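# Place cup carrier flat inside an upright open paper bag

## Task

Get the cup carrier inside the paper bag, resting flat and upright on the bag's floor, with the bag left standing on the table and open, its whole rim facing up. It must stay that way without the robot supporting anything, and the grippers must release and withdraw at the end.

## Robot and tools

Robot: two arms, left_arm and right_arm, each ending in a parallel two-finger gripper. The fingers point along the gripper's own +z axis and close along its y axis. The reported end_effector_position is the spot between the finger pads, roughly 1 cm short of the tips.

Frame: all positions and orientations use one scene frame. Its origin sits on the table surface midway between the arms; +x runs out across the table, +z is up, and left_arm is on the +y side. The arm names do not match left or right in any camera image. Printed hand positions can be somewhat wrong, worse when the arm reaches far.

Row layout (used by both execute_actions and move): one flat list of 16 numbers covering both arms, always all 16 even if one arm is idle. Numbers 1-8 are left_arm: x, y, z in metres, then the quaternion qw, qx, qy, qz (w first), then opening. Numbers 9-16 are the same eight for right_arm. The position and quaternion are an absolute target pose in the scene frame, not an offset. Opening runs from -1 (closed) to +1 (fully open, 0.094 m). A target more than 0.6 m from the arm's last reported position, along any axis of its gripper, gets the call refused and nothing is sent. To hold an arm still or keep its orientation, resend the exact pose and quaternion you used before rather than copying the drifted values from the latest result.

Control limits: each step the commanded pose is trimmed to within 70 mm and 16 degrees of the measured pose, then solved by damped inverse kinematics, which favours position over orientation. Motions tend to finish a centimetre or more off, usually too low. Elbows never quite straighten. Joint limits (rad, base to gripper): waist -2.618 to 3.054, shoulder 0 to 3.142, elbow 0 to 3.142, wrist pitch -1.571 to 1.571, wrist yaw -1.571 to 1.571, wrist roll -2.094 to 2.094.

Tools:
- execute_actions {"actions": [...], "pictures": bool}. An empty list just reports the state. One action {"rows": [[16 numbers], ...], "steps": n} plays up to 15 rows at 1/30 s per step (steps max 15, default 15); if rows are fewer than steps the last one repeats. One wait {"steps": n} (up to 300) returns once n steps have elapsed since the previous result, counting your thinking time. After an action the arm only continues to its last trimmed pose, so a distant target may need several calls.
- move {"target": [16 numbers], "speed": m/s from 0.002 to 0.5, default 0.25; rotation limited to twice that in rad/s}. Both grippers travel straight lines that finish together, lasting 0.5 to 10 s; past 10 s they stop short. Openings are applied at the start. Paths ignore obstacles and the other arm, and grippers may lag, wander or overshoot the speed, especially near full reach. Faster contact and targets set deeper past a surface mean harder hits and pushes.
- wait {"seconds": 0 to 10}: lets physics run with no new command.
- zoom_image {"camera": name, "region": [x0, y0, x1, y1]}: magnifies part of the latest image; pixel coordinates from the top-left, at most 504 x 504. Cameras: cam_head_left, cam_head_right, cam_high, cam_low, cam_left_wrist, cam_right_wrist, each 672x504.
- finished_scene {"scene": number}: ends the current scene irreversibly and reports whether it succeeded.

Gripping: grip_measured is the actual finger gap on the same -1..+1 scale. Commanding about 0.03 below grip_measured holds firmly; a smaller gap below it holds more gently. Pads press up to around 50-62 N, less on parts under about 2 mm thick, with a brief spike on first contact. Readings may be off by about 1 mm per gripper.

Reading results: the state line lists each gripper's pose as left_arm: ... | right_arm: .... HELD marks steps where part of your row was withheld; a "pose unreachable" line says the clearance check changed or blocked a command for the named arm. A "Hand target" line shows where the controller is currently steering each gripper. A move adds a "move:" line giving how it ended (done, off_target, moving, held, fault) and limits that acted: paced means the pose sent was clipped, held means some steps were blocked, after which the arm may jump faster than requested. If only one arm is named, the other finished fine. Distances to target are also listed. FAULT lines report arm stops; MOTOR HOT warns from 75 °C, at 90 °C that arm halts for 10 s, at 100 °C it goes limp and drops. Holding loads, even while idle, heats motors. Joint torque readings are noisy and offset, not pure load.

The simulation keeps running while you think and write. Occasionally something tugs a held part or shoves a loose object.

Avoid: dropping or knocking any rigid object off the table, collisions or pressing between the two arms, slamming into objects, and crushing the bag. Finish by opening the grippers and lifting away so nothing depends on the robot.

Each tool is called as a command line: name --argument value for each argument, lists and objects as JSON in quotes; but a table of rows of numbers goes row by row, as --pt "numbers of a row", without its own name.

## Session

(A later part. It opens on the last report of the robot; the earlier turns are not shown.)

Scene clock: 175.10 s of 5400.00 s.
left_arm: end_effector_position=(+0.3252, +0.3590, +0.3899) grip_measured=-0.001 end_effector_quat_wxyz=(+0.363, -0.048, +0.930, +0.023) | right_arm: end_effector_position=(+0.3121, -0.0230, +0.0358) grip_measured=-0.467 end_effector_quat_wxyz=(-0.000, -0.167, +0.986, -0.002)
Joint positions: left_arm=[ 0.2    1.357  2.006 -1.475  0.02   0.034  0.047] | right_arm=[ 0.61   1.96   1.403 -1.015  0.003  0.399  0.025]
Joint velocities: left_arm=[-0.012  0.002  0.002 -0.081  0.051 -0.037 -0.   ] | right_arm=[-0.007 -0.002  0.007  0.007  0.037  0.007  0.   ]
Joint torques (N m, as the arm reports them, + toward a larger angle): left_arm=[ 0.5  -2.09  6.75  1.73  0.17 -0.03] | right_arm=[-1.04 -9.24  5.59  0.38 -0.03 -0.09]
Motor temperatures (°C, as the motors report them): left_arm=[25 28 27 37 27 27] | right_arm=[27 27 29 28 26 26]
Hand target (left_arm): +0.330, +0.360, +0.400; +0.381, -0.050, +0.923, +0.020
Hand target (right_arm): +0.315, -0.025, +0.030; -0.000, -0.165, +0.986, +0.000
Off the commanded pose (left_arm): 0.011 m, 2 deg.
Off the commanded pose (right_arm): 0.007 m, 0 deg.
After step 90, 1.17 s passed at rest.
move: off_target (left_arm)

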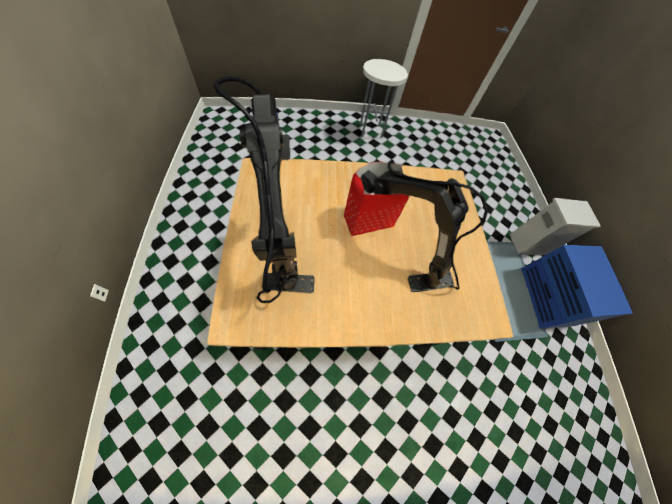

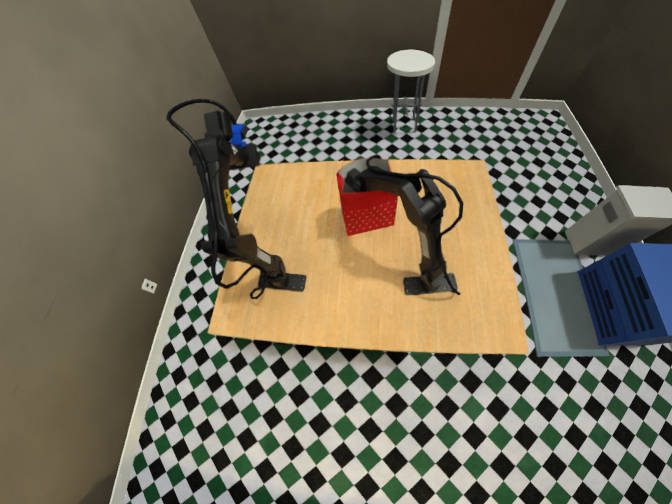

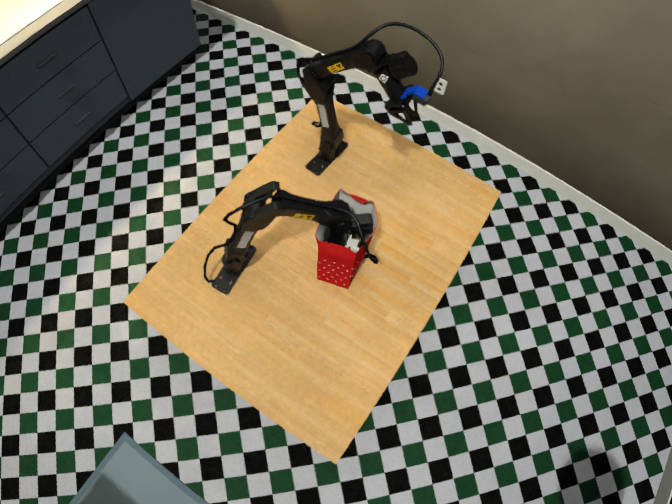

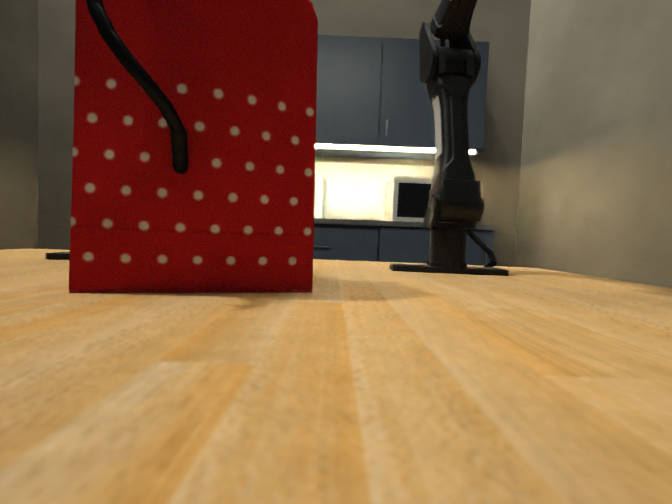

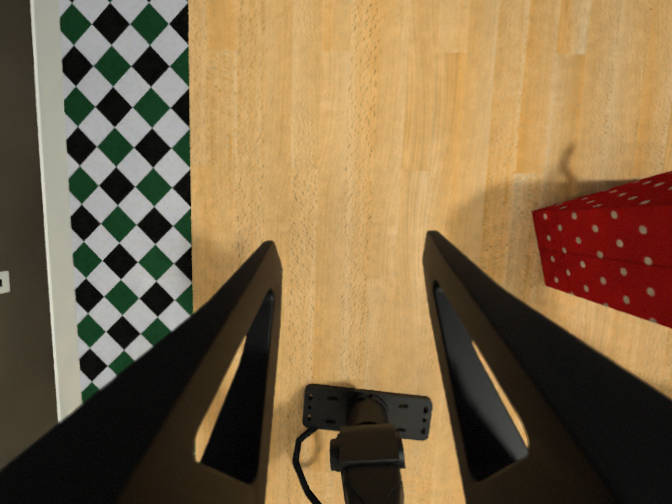

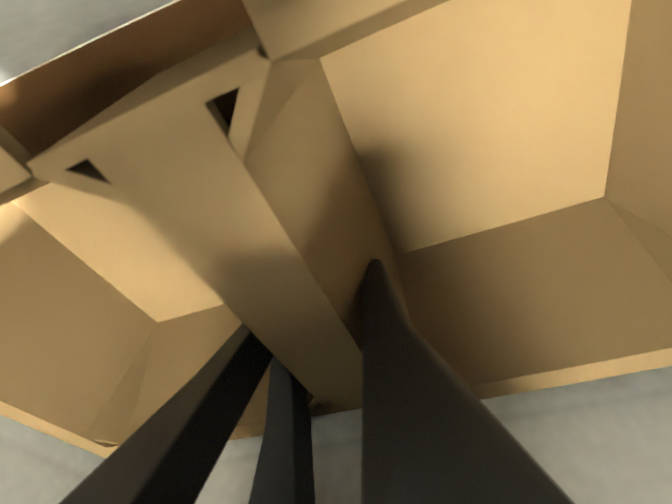

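move --target '[0.33,0.36,0.4,0.38,-0.05,0.92,0.02,0,0.316,-0.024,0.024,0,-0.165,0.986,0,-0.51]' --speed 0.03

move --target '[0.33,0.36,0.4,0.38,-0.05,0.92,0.02,0,0.316,-0.024,0.024,0,-0.165,0.986,0,0]'

move --target '[0.33,0.36,0.4,0.38,-0.05,0.92,0.02,0,0.31,-0.026,0.2,0.07,-0.165,0.983,0.03,0]' --speed 0.1

move --target '[0.33,0.36,0.4,0.38,-0.05,0.92,0.02,0,0.31,-0.026,0.38,0.33,-0.24,0.908,0.09,0]' --speed 0.15

Scene clock: 180.43 s of 5400.00 s.
left_arm: end_effector_position=(+0.3252, +0.3590, +0.3899) grip_measured=-0.001 end_effector_quat_wxyz=(+0.363, -0.048, +0.930, +0.023) | right_arm: end_effector_position=(+0.3135, -0.0216, +0.0305) grip_measured=-0.467 end_effector_quat_wxyz=(+0.002, -0.167, +0.986, -0.000)
Joint positions: left_arm=[ 0.2    1.357  2.006 -1.475  0.02   0.034  0.047] | right_arm=[ 0.61   1.969  1.394 -0.992  0.002  0.399  0.025]
Joint velocities: left_arm=[-0.012 -0.012 -0.012  0.007 -0.022 -0.022  0.001] | right_arm=[-0.012 -0.002 -0.012  0.051 -0.066  0.066  0.   ]
Joint torques (N m, as the arm reports them, + toward a larger angle): left_arm=[ 0.64 -2.02  6.88  1.72  0.14 -0.05] | right_arm=[-1.01 -9.24  5.48  0.38 -0.03 -0.06]
Motor temperatures (°C, as the motors report them): left_arm=[25 28 27 37 27 27] | right_arm=[27 27 29 28 26 26]
Hand target (left_arm): +0.330, +0.360, +0.400; +0.381, -0.050, +0.923, +0.020
Hand target (right_arm): +0.316, -0.024, +0.024; -0.000, -0.165, +0.986, +0.000
Off the commanded pose (left_arm): 0.011 m, 2 deg.
Off the commanded pose (right_arm): 0.007 m, 0 deg.
After step 90, 1.27 s passed at rest.
move: off_target (left_arm)

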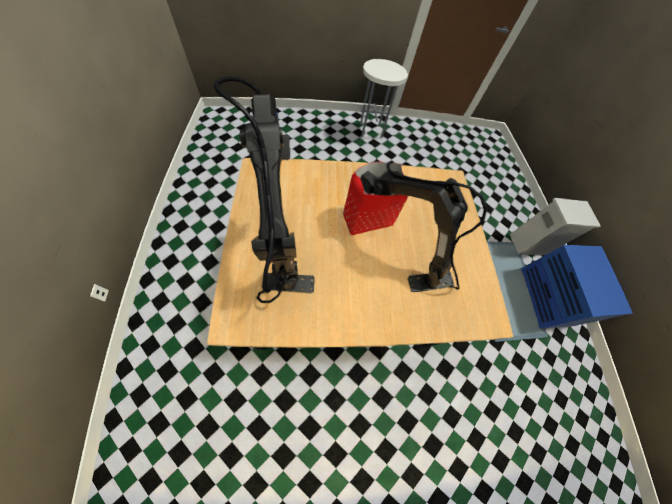

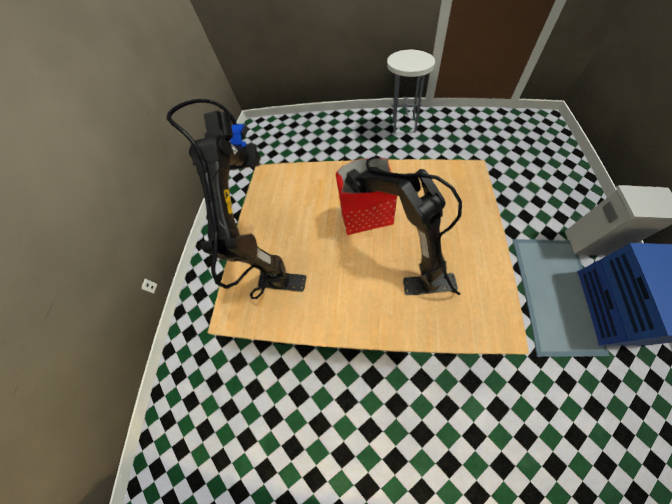

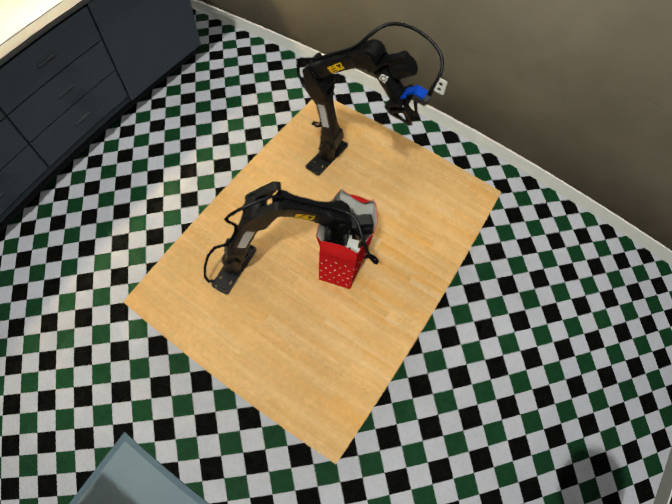

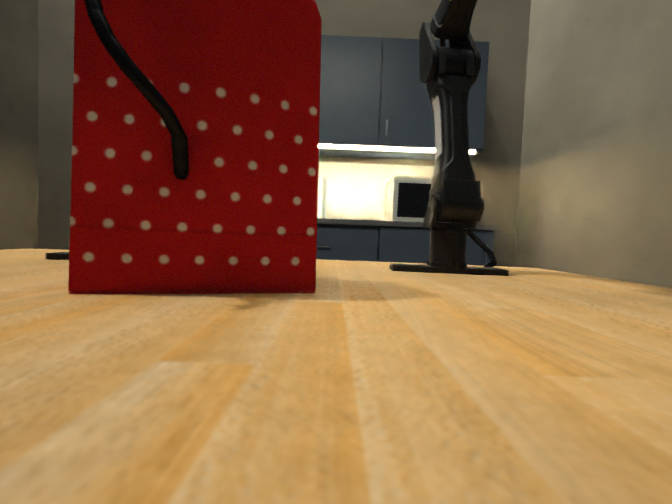

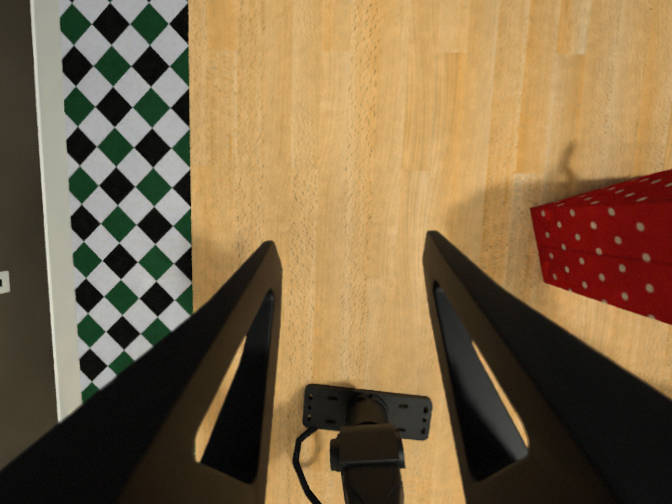

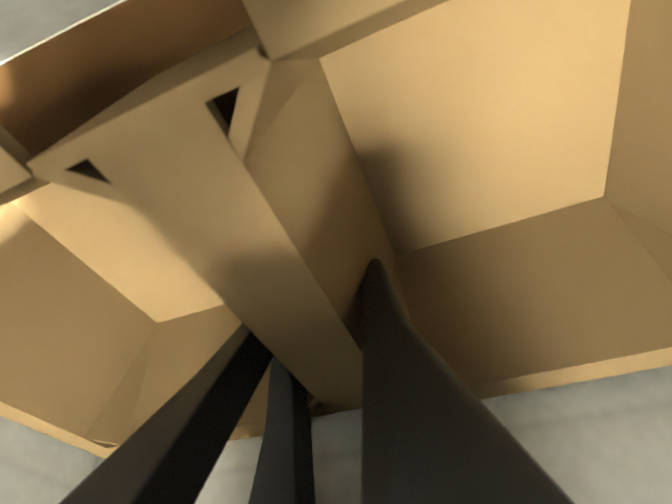

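Scene clock: 181.13 s of 5400.00 s.
left_arm: end_effector_position=(+0.3252, +0.3590, +0.3899) grip_measured=-0.001 end_effector_quat_wxyz=(+0.363, -0.048, +0.930, +0.023) | right_arm: end_effector_position=(+0.3136, -0.0215, +0.0305) grip_measured=-0.002 end_effector_quat_wxyz=(+0.002, -0.167, +0.986, +0.000)
Joint positions: left_arm=[ 0.2    1.357  2.006 -1.475  0.02   0.034  0.047] | right_arm=[ 0.61   1.969  1.394 -0.992  0.002  0.399  0.047]
Joint velocities: left_arm=[-0.002  0.007 -0.002 -0.007 -0.037  0.007 -0.   ] | right_arm=[ 0.002 -0.012 -0.002  0.007  0.007  0.007  0.001]
Joint torques (N m, as the arm reports them, + toward a larger angle): left_arm=[ 0.71 -2.02  6.69  1.71  0.15 -0.03] | right_arm=[-0.96 -9.18  5.52  0.38 -0.02 -0.06]
Motor temperatures (°C, as the motors report them): left_arm=[25 28 27 37 27 27] | right_arm=[27 27 29 28 26 26]
Hand target (left_arm): +0.330, +0.360, +0.400; +0.381, -0.050, +0.923, +0.020
Hand target (right_arm): +0.316, -0.024, +0.024; +0.000, -0.165, +0.986, +0.000
Off the commanded pose (left_arm): 0.011 m, 2 deg.
Off the commanded pose (right_arm): 0.007 m, 0 deg.
move: off_target (left_arm)

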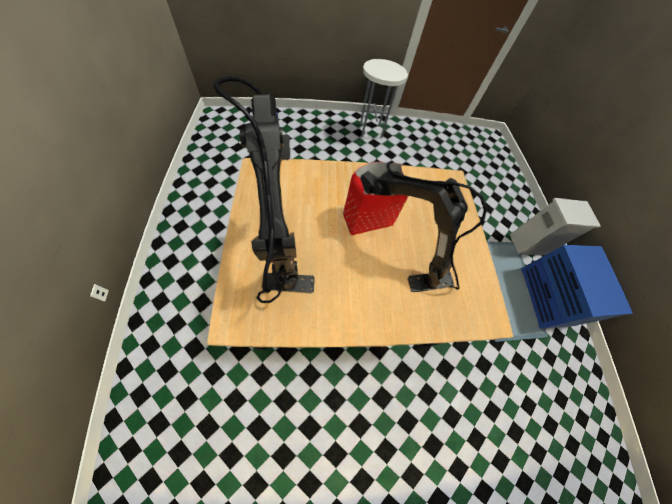

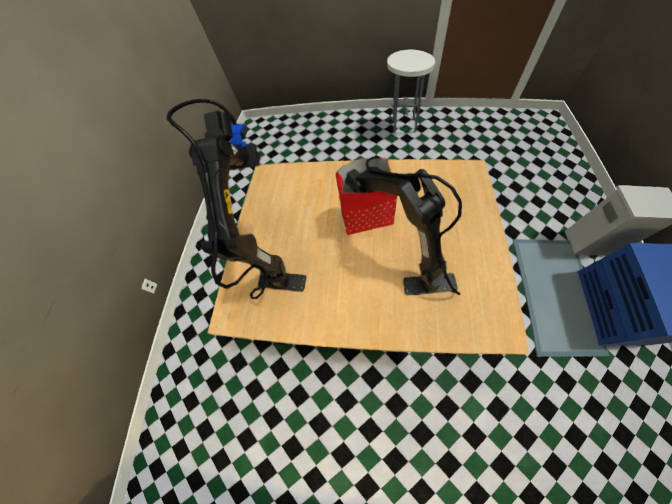

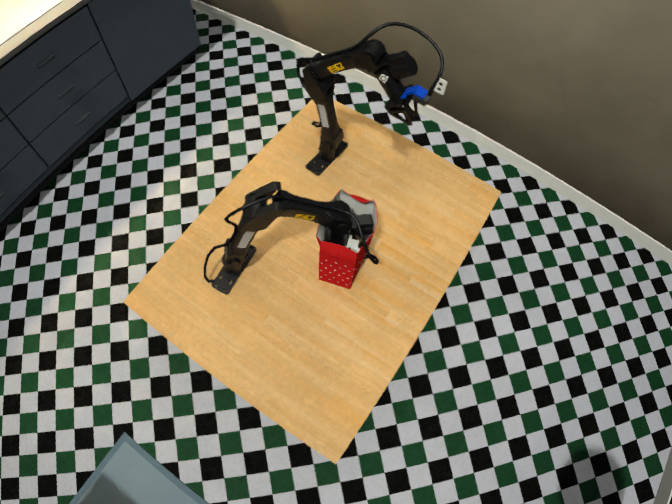

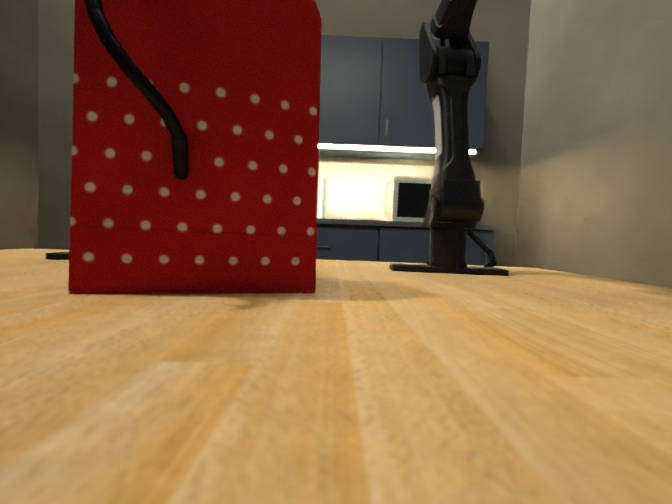

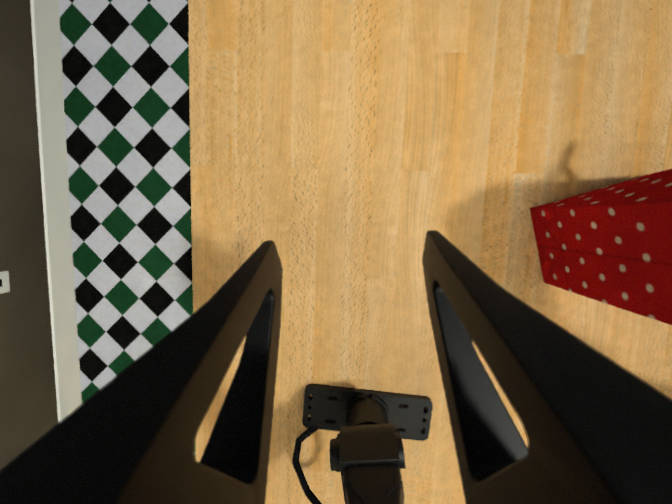

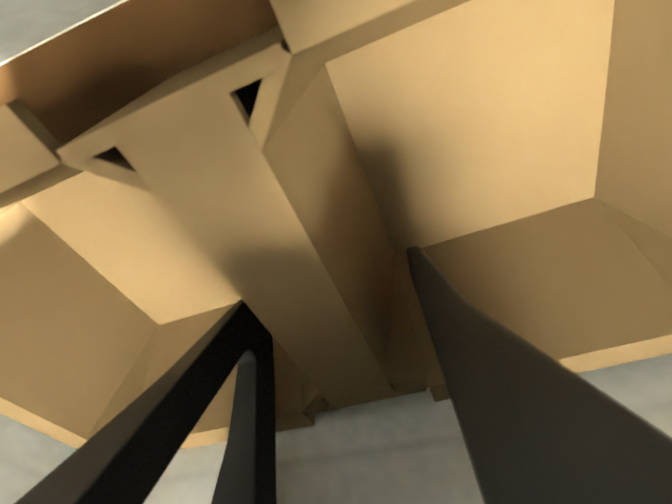

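Scene clock: 183.40 s of 5400.00 s.
left_arm: end_effector_position=(+0.3252, +0.3590, +0.3899) grip_measured=-0.001 end_effector_quat_wxyz=(+0.363, -0.048, +0.930, +0.023) | right_arm: end_effector_position=(+0.3130, -0.0238, +0.1840) grip_measured=-0.001 end_effector_quat_wxyz=(+0.051, -0.166, +0.985, +0.027)
Joint positions: left_arm=[ 0.2    1.357  2.006 -1.475  0.02   0.034  0.047] | right_arm=[ 0.61   1.82   1.805 -1.441  0.009  0.401  0.047]
Joint velocities: left_arm=[-0.022 -0.012  0.007  0.007  0.022  0.022  0.001] | right_arm=[-0.002  0.012 -0.007  0.037 -0.022 -0.007 -0.001]
Joint torques (N m, as the arm reports them, + toward a larger angle): left_arm=[ 0.5  -2.    6.75  1.7   0.13 -0.04] | right_arm=[  0.78 -11.21   9.54   0.25   0.19   0.04]
Motor temperatures (°C, as the motors report them): left_arm=[25 28 27 37 27 27] | right_arm=[27 28 29 28 26 26]
Hand target (left_arm): +0.330, +0.360, +0.400; +0.381, -0.050, +0.923, +0.020
Hand target (right_arm): +0.312, -0.024, +0.199; +0.070, -0.166, +0.983, +0.031
Off the commanded pose (left_arm): 0.011 m, 2 deg.
Off the commanded pose (right_arm): 0.016 m, 2 deg.
move: off_target (left_arm, right_arm)

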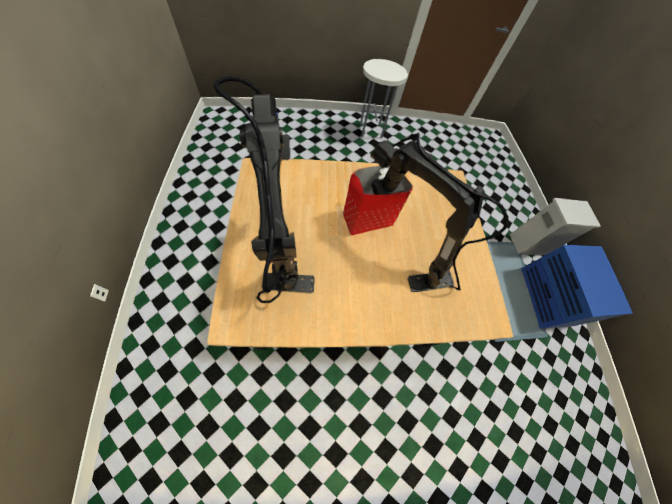

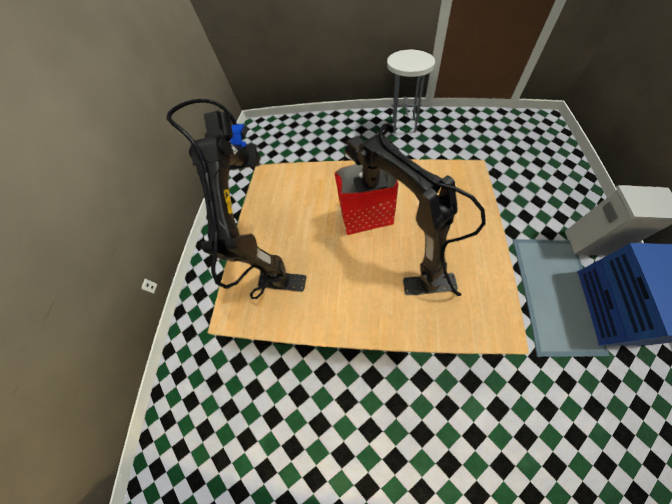

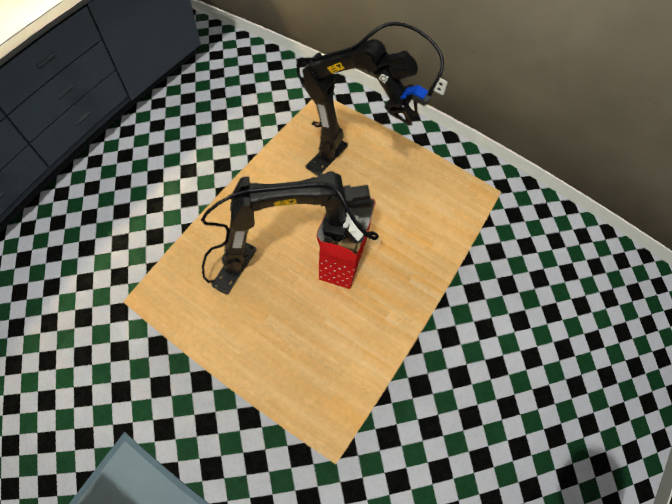

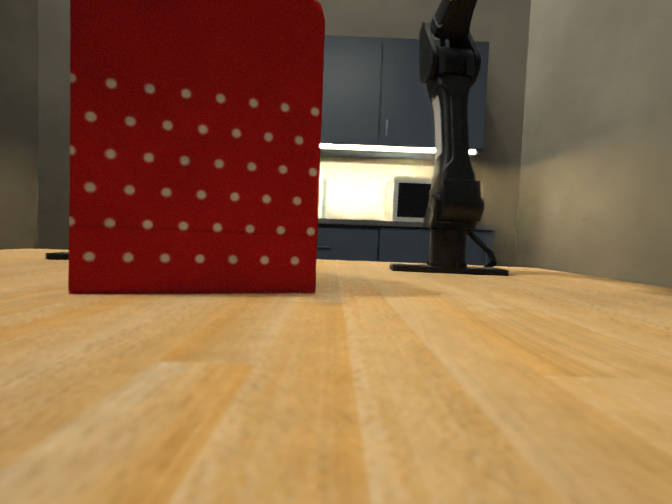

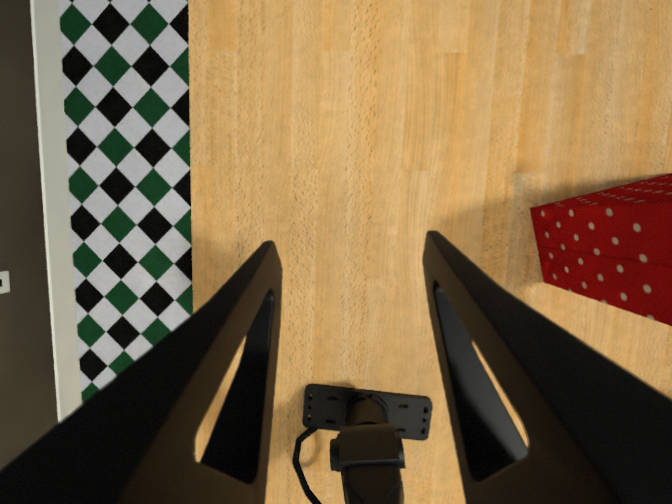

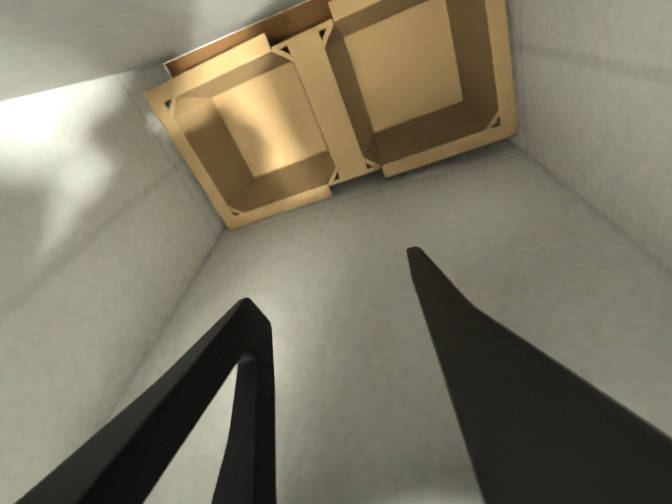

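Scene clock: 185.83 s of 5400.00 s.
left_arm: end_effector_position=(+0.3252, +0.3590, +0.3899) grip_measured=-0.001 end_effector_quat_wxyz=(+0.363, -0.048, +0.930, +0.023) | right_arm: end_effector_position=(+0.3190, -0.0188, +0.3646) grip_measured=-0.001 end_effector_quat_wxyz=(+0.312, -0.241, +0.915, +0.090)
Joint positions: left_arm=[ 0.2    1.357  2.006 -1.475  0.02   0.034  0.047] | right_arm=[ 0.685  1.652  2.205 -1.48   0.167  0.24   0.047]
Joint velocities: left_arm=[-0.007 -0.002  0.002  0.007  0.007  0.022 -0.001] | right_arm=[-0.002 -0.012 -0.012 -0.007 -0.051 -0.051  0.001]
Joint torques (N m, as the arm reports them, + toward a larger angle): left_arm=[ 0.66 -2.02  6.68  1.72  0.14 -0.04] | right_arm=[ 1.1  -8.22  8.45  1.25  0.26 -0.07]
Motor temperatures (°C, as the motors report them): left_arm=[25 28 27 37 27 27] | right_arm=[27 28 29 28 26 26]
Hand target (left_arm): +0.330, +0.360, +0.400; +0.381, -0.050, +0.923, +0.020
Hand target (right_arm): +0.313, -0.024, +0.379; +0.330, -0.245, +0.907, +0.092
Off the commanded pose (left_arm): 0.011 m, 2 deg.
Off the commanded pose (right_arm): 0.019 m, 2 deg.
move: off_target (left_arm, right_arm)

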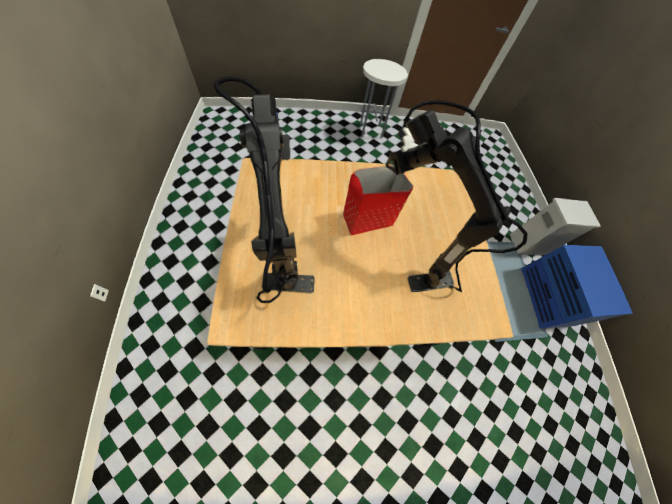

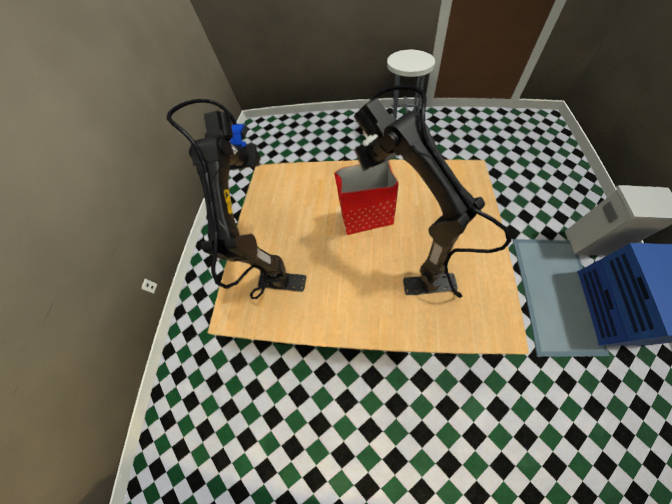

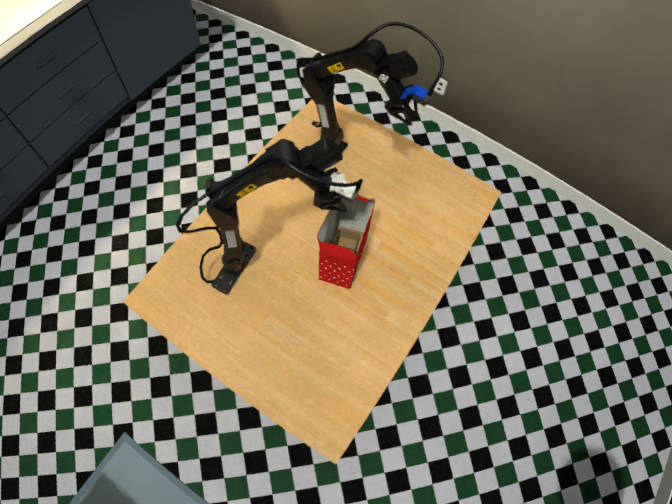

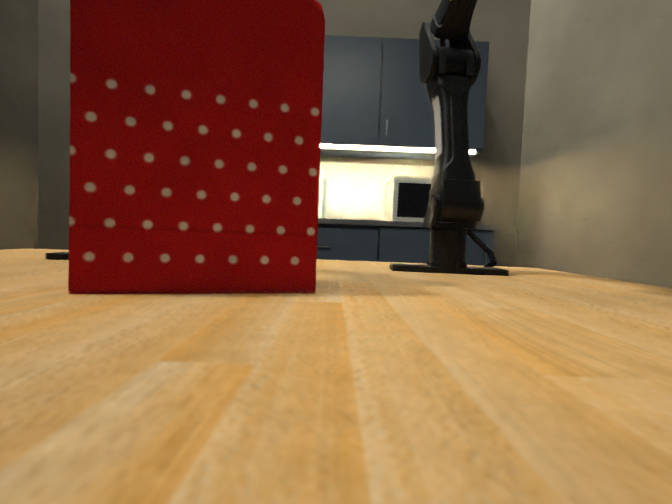

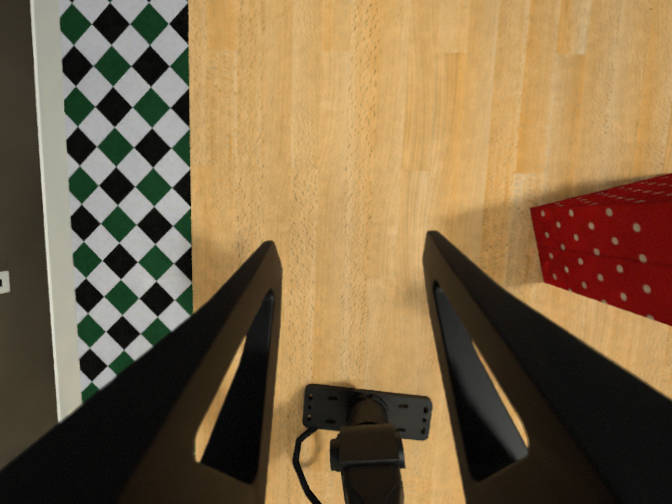

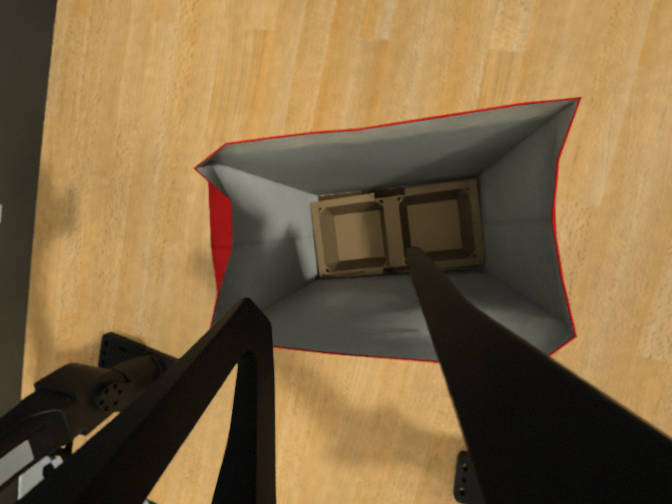

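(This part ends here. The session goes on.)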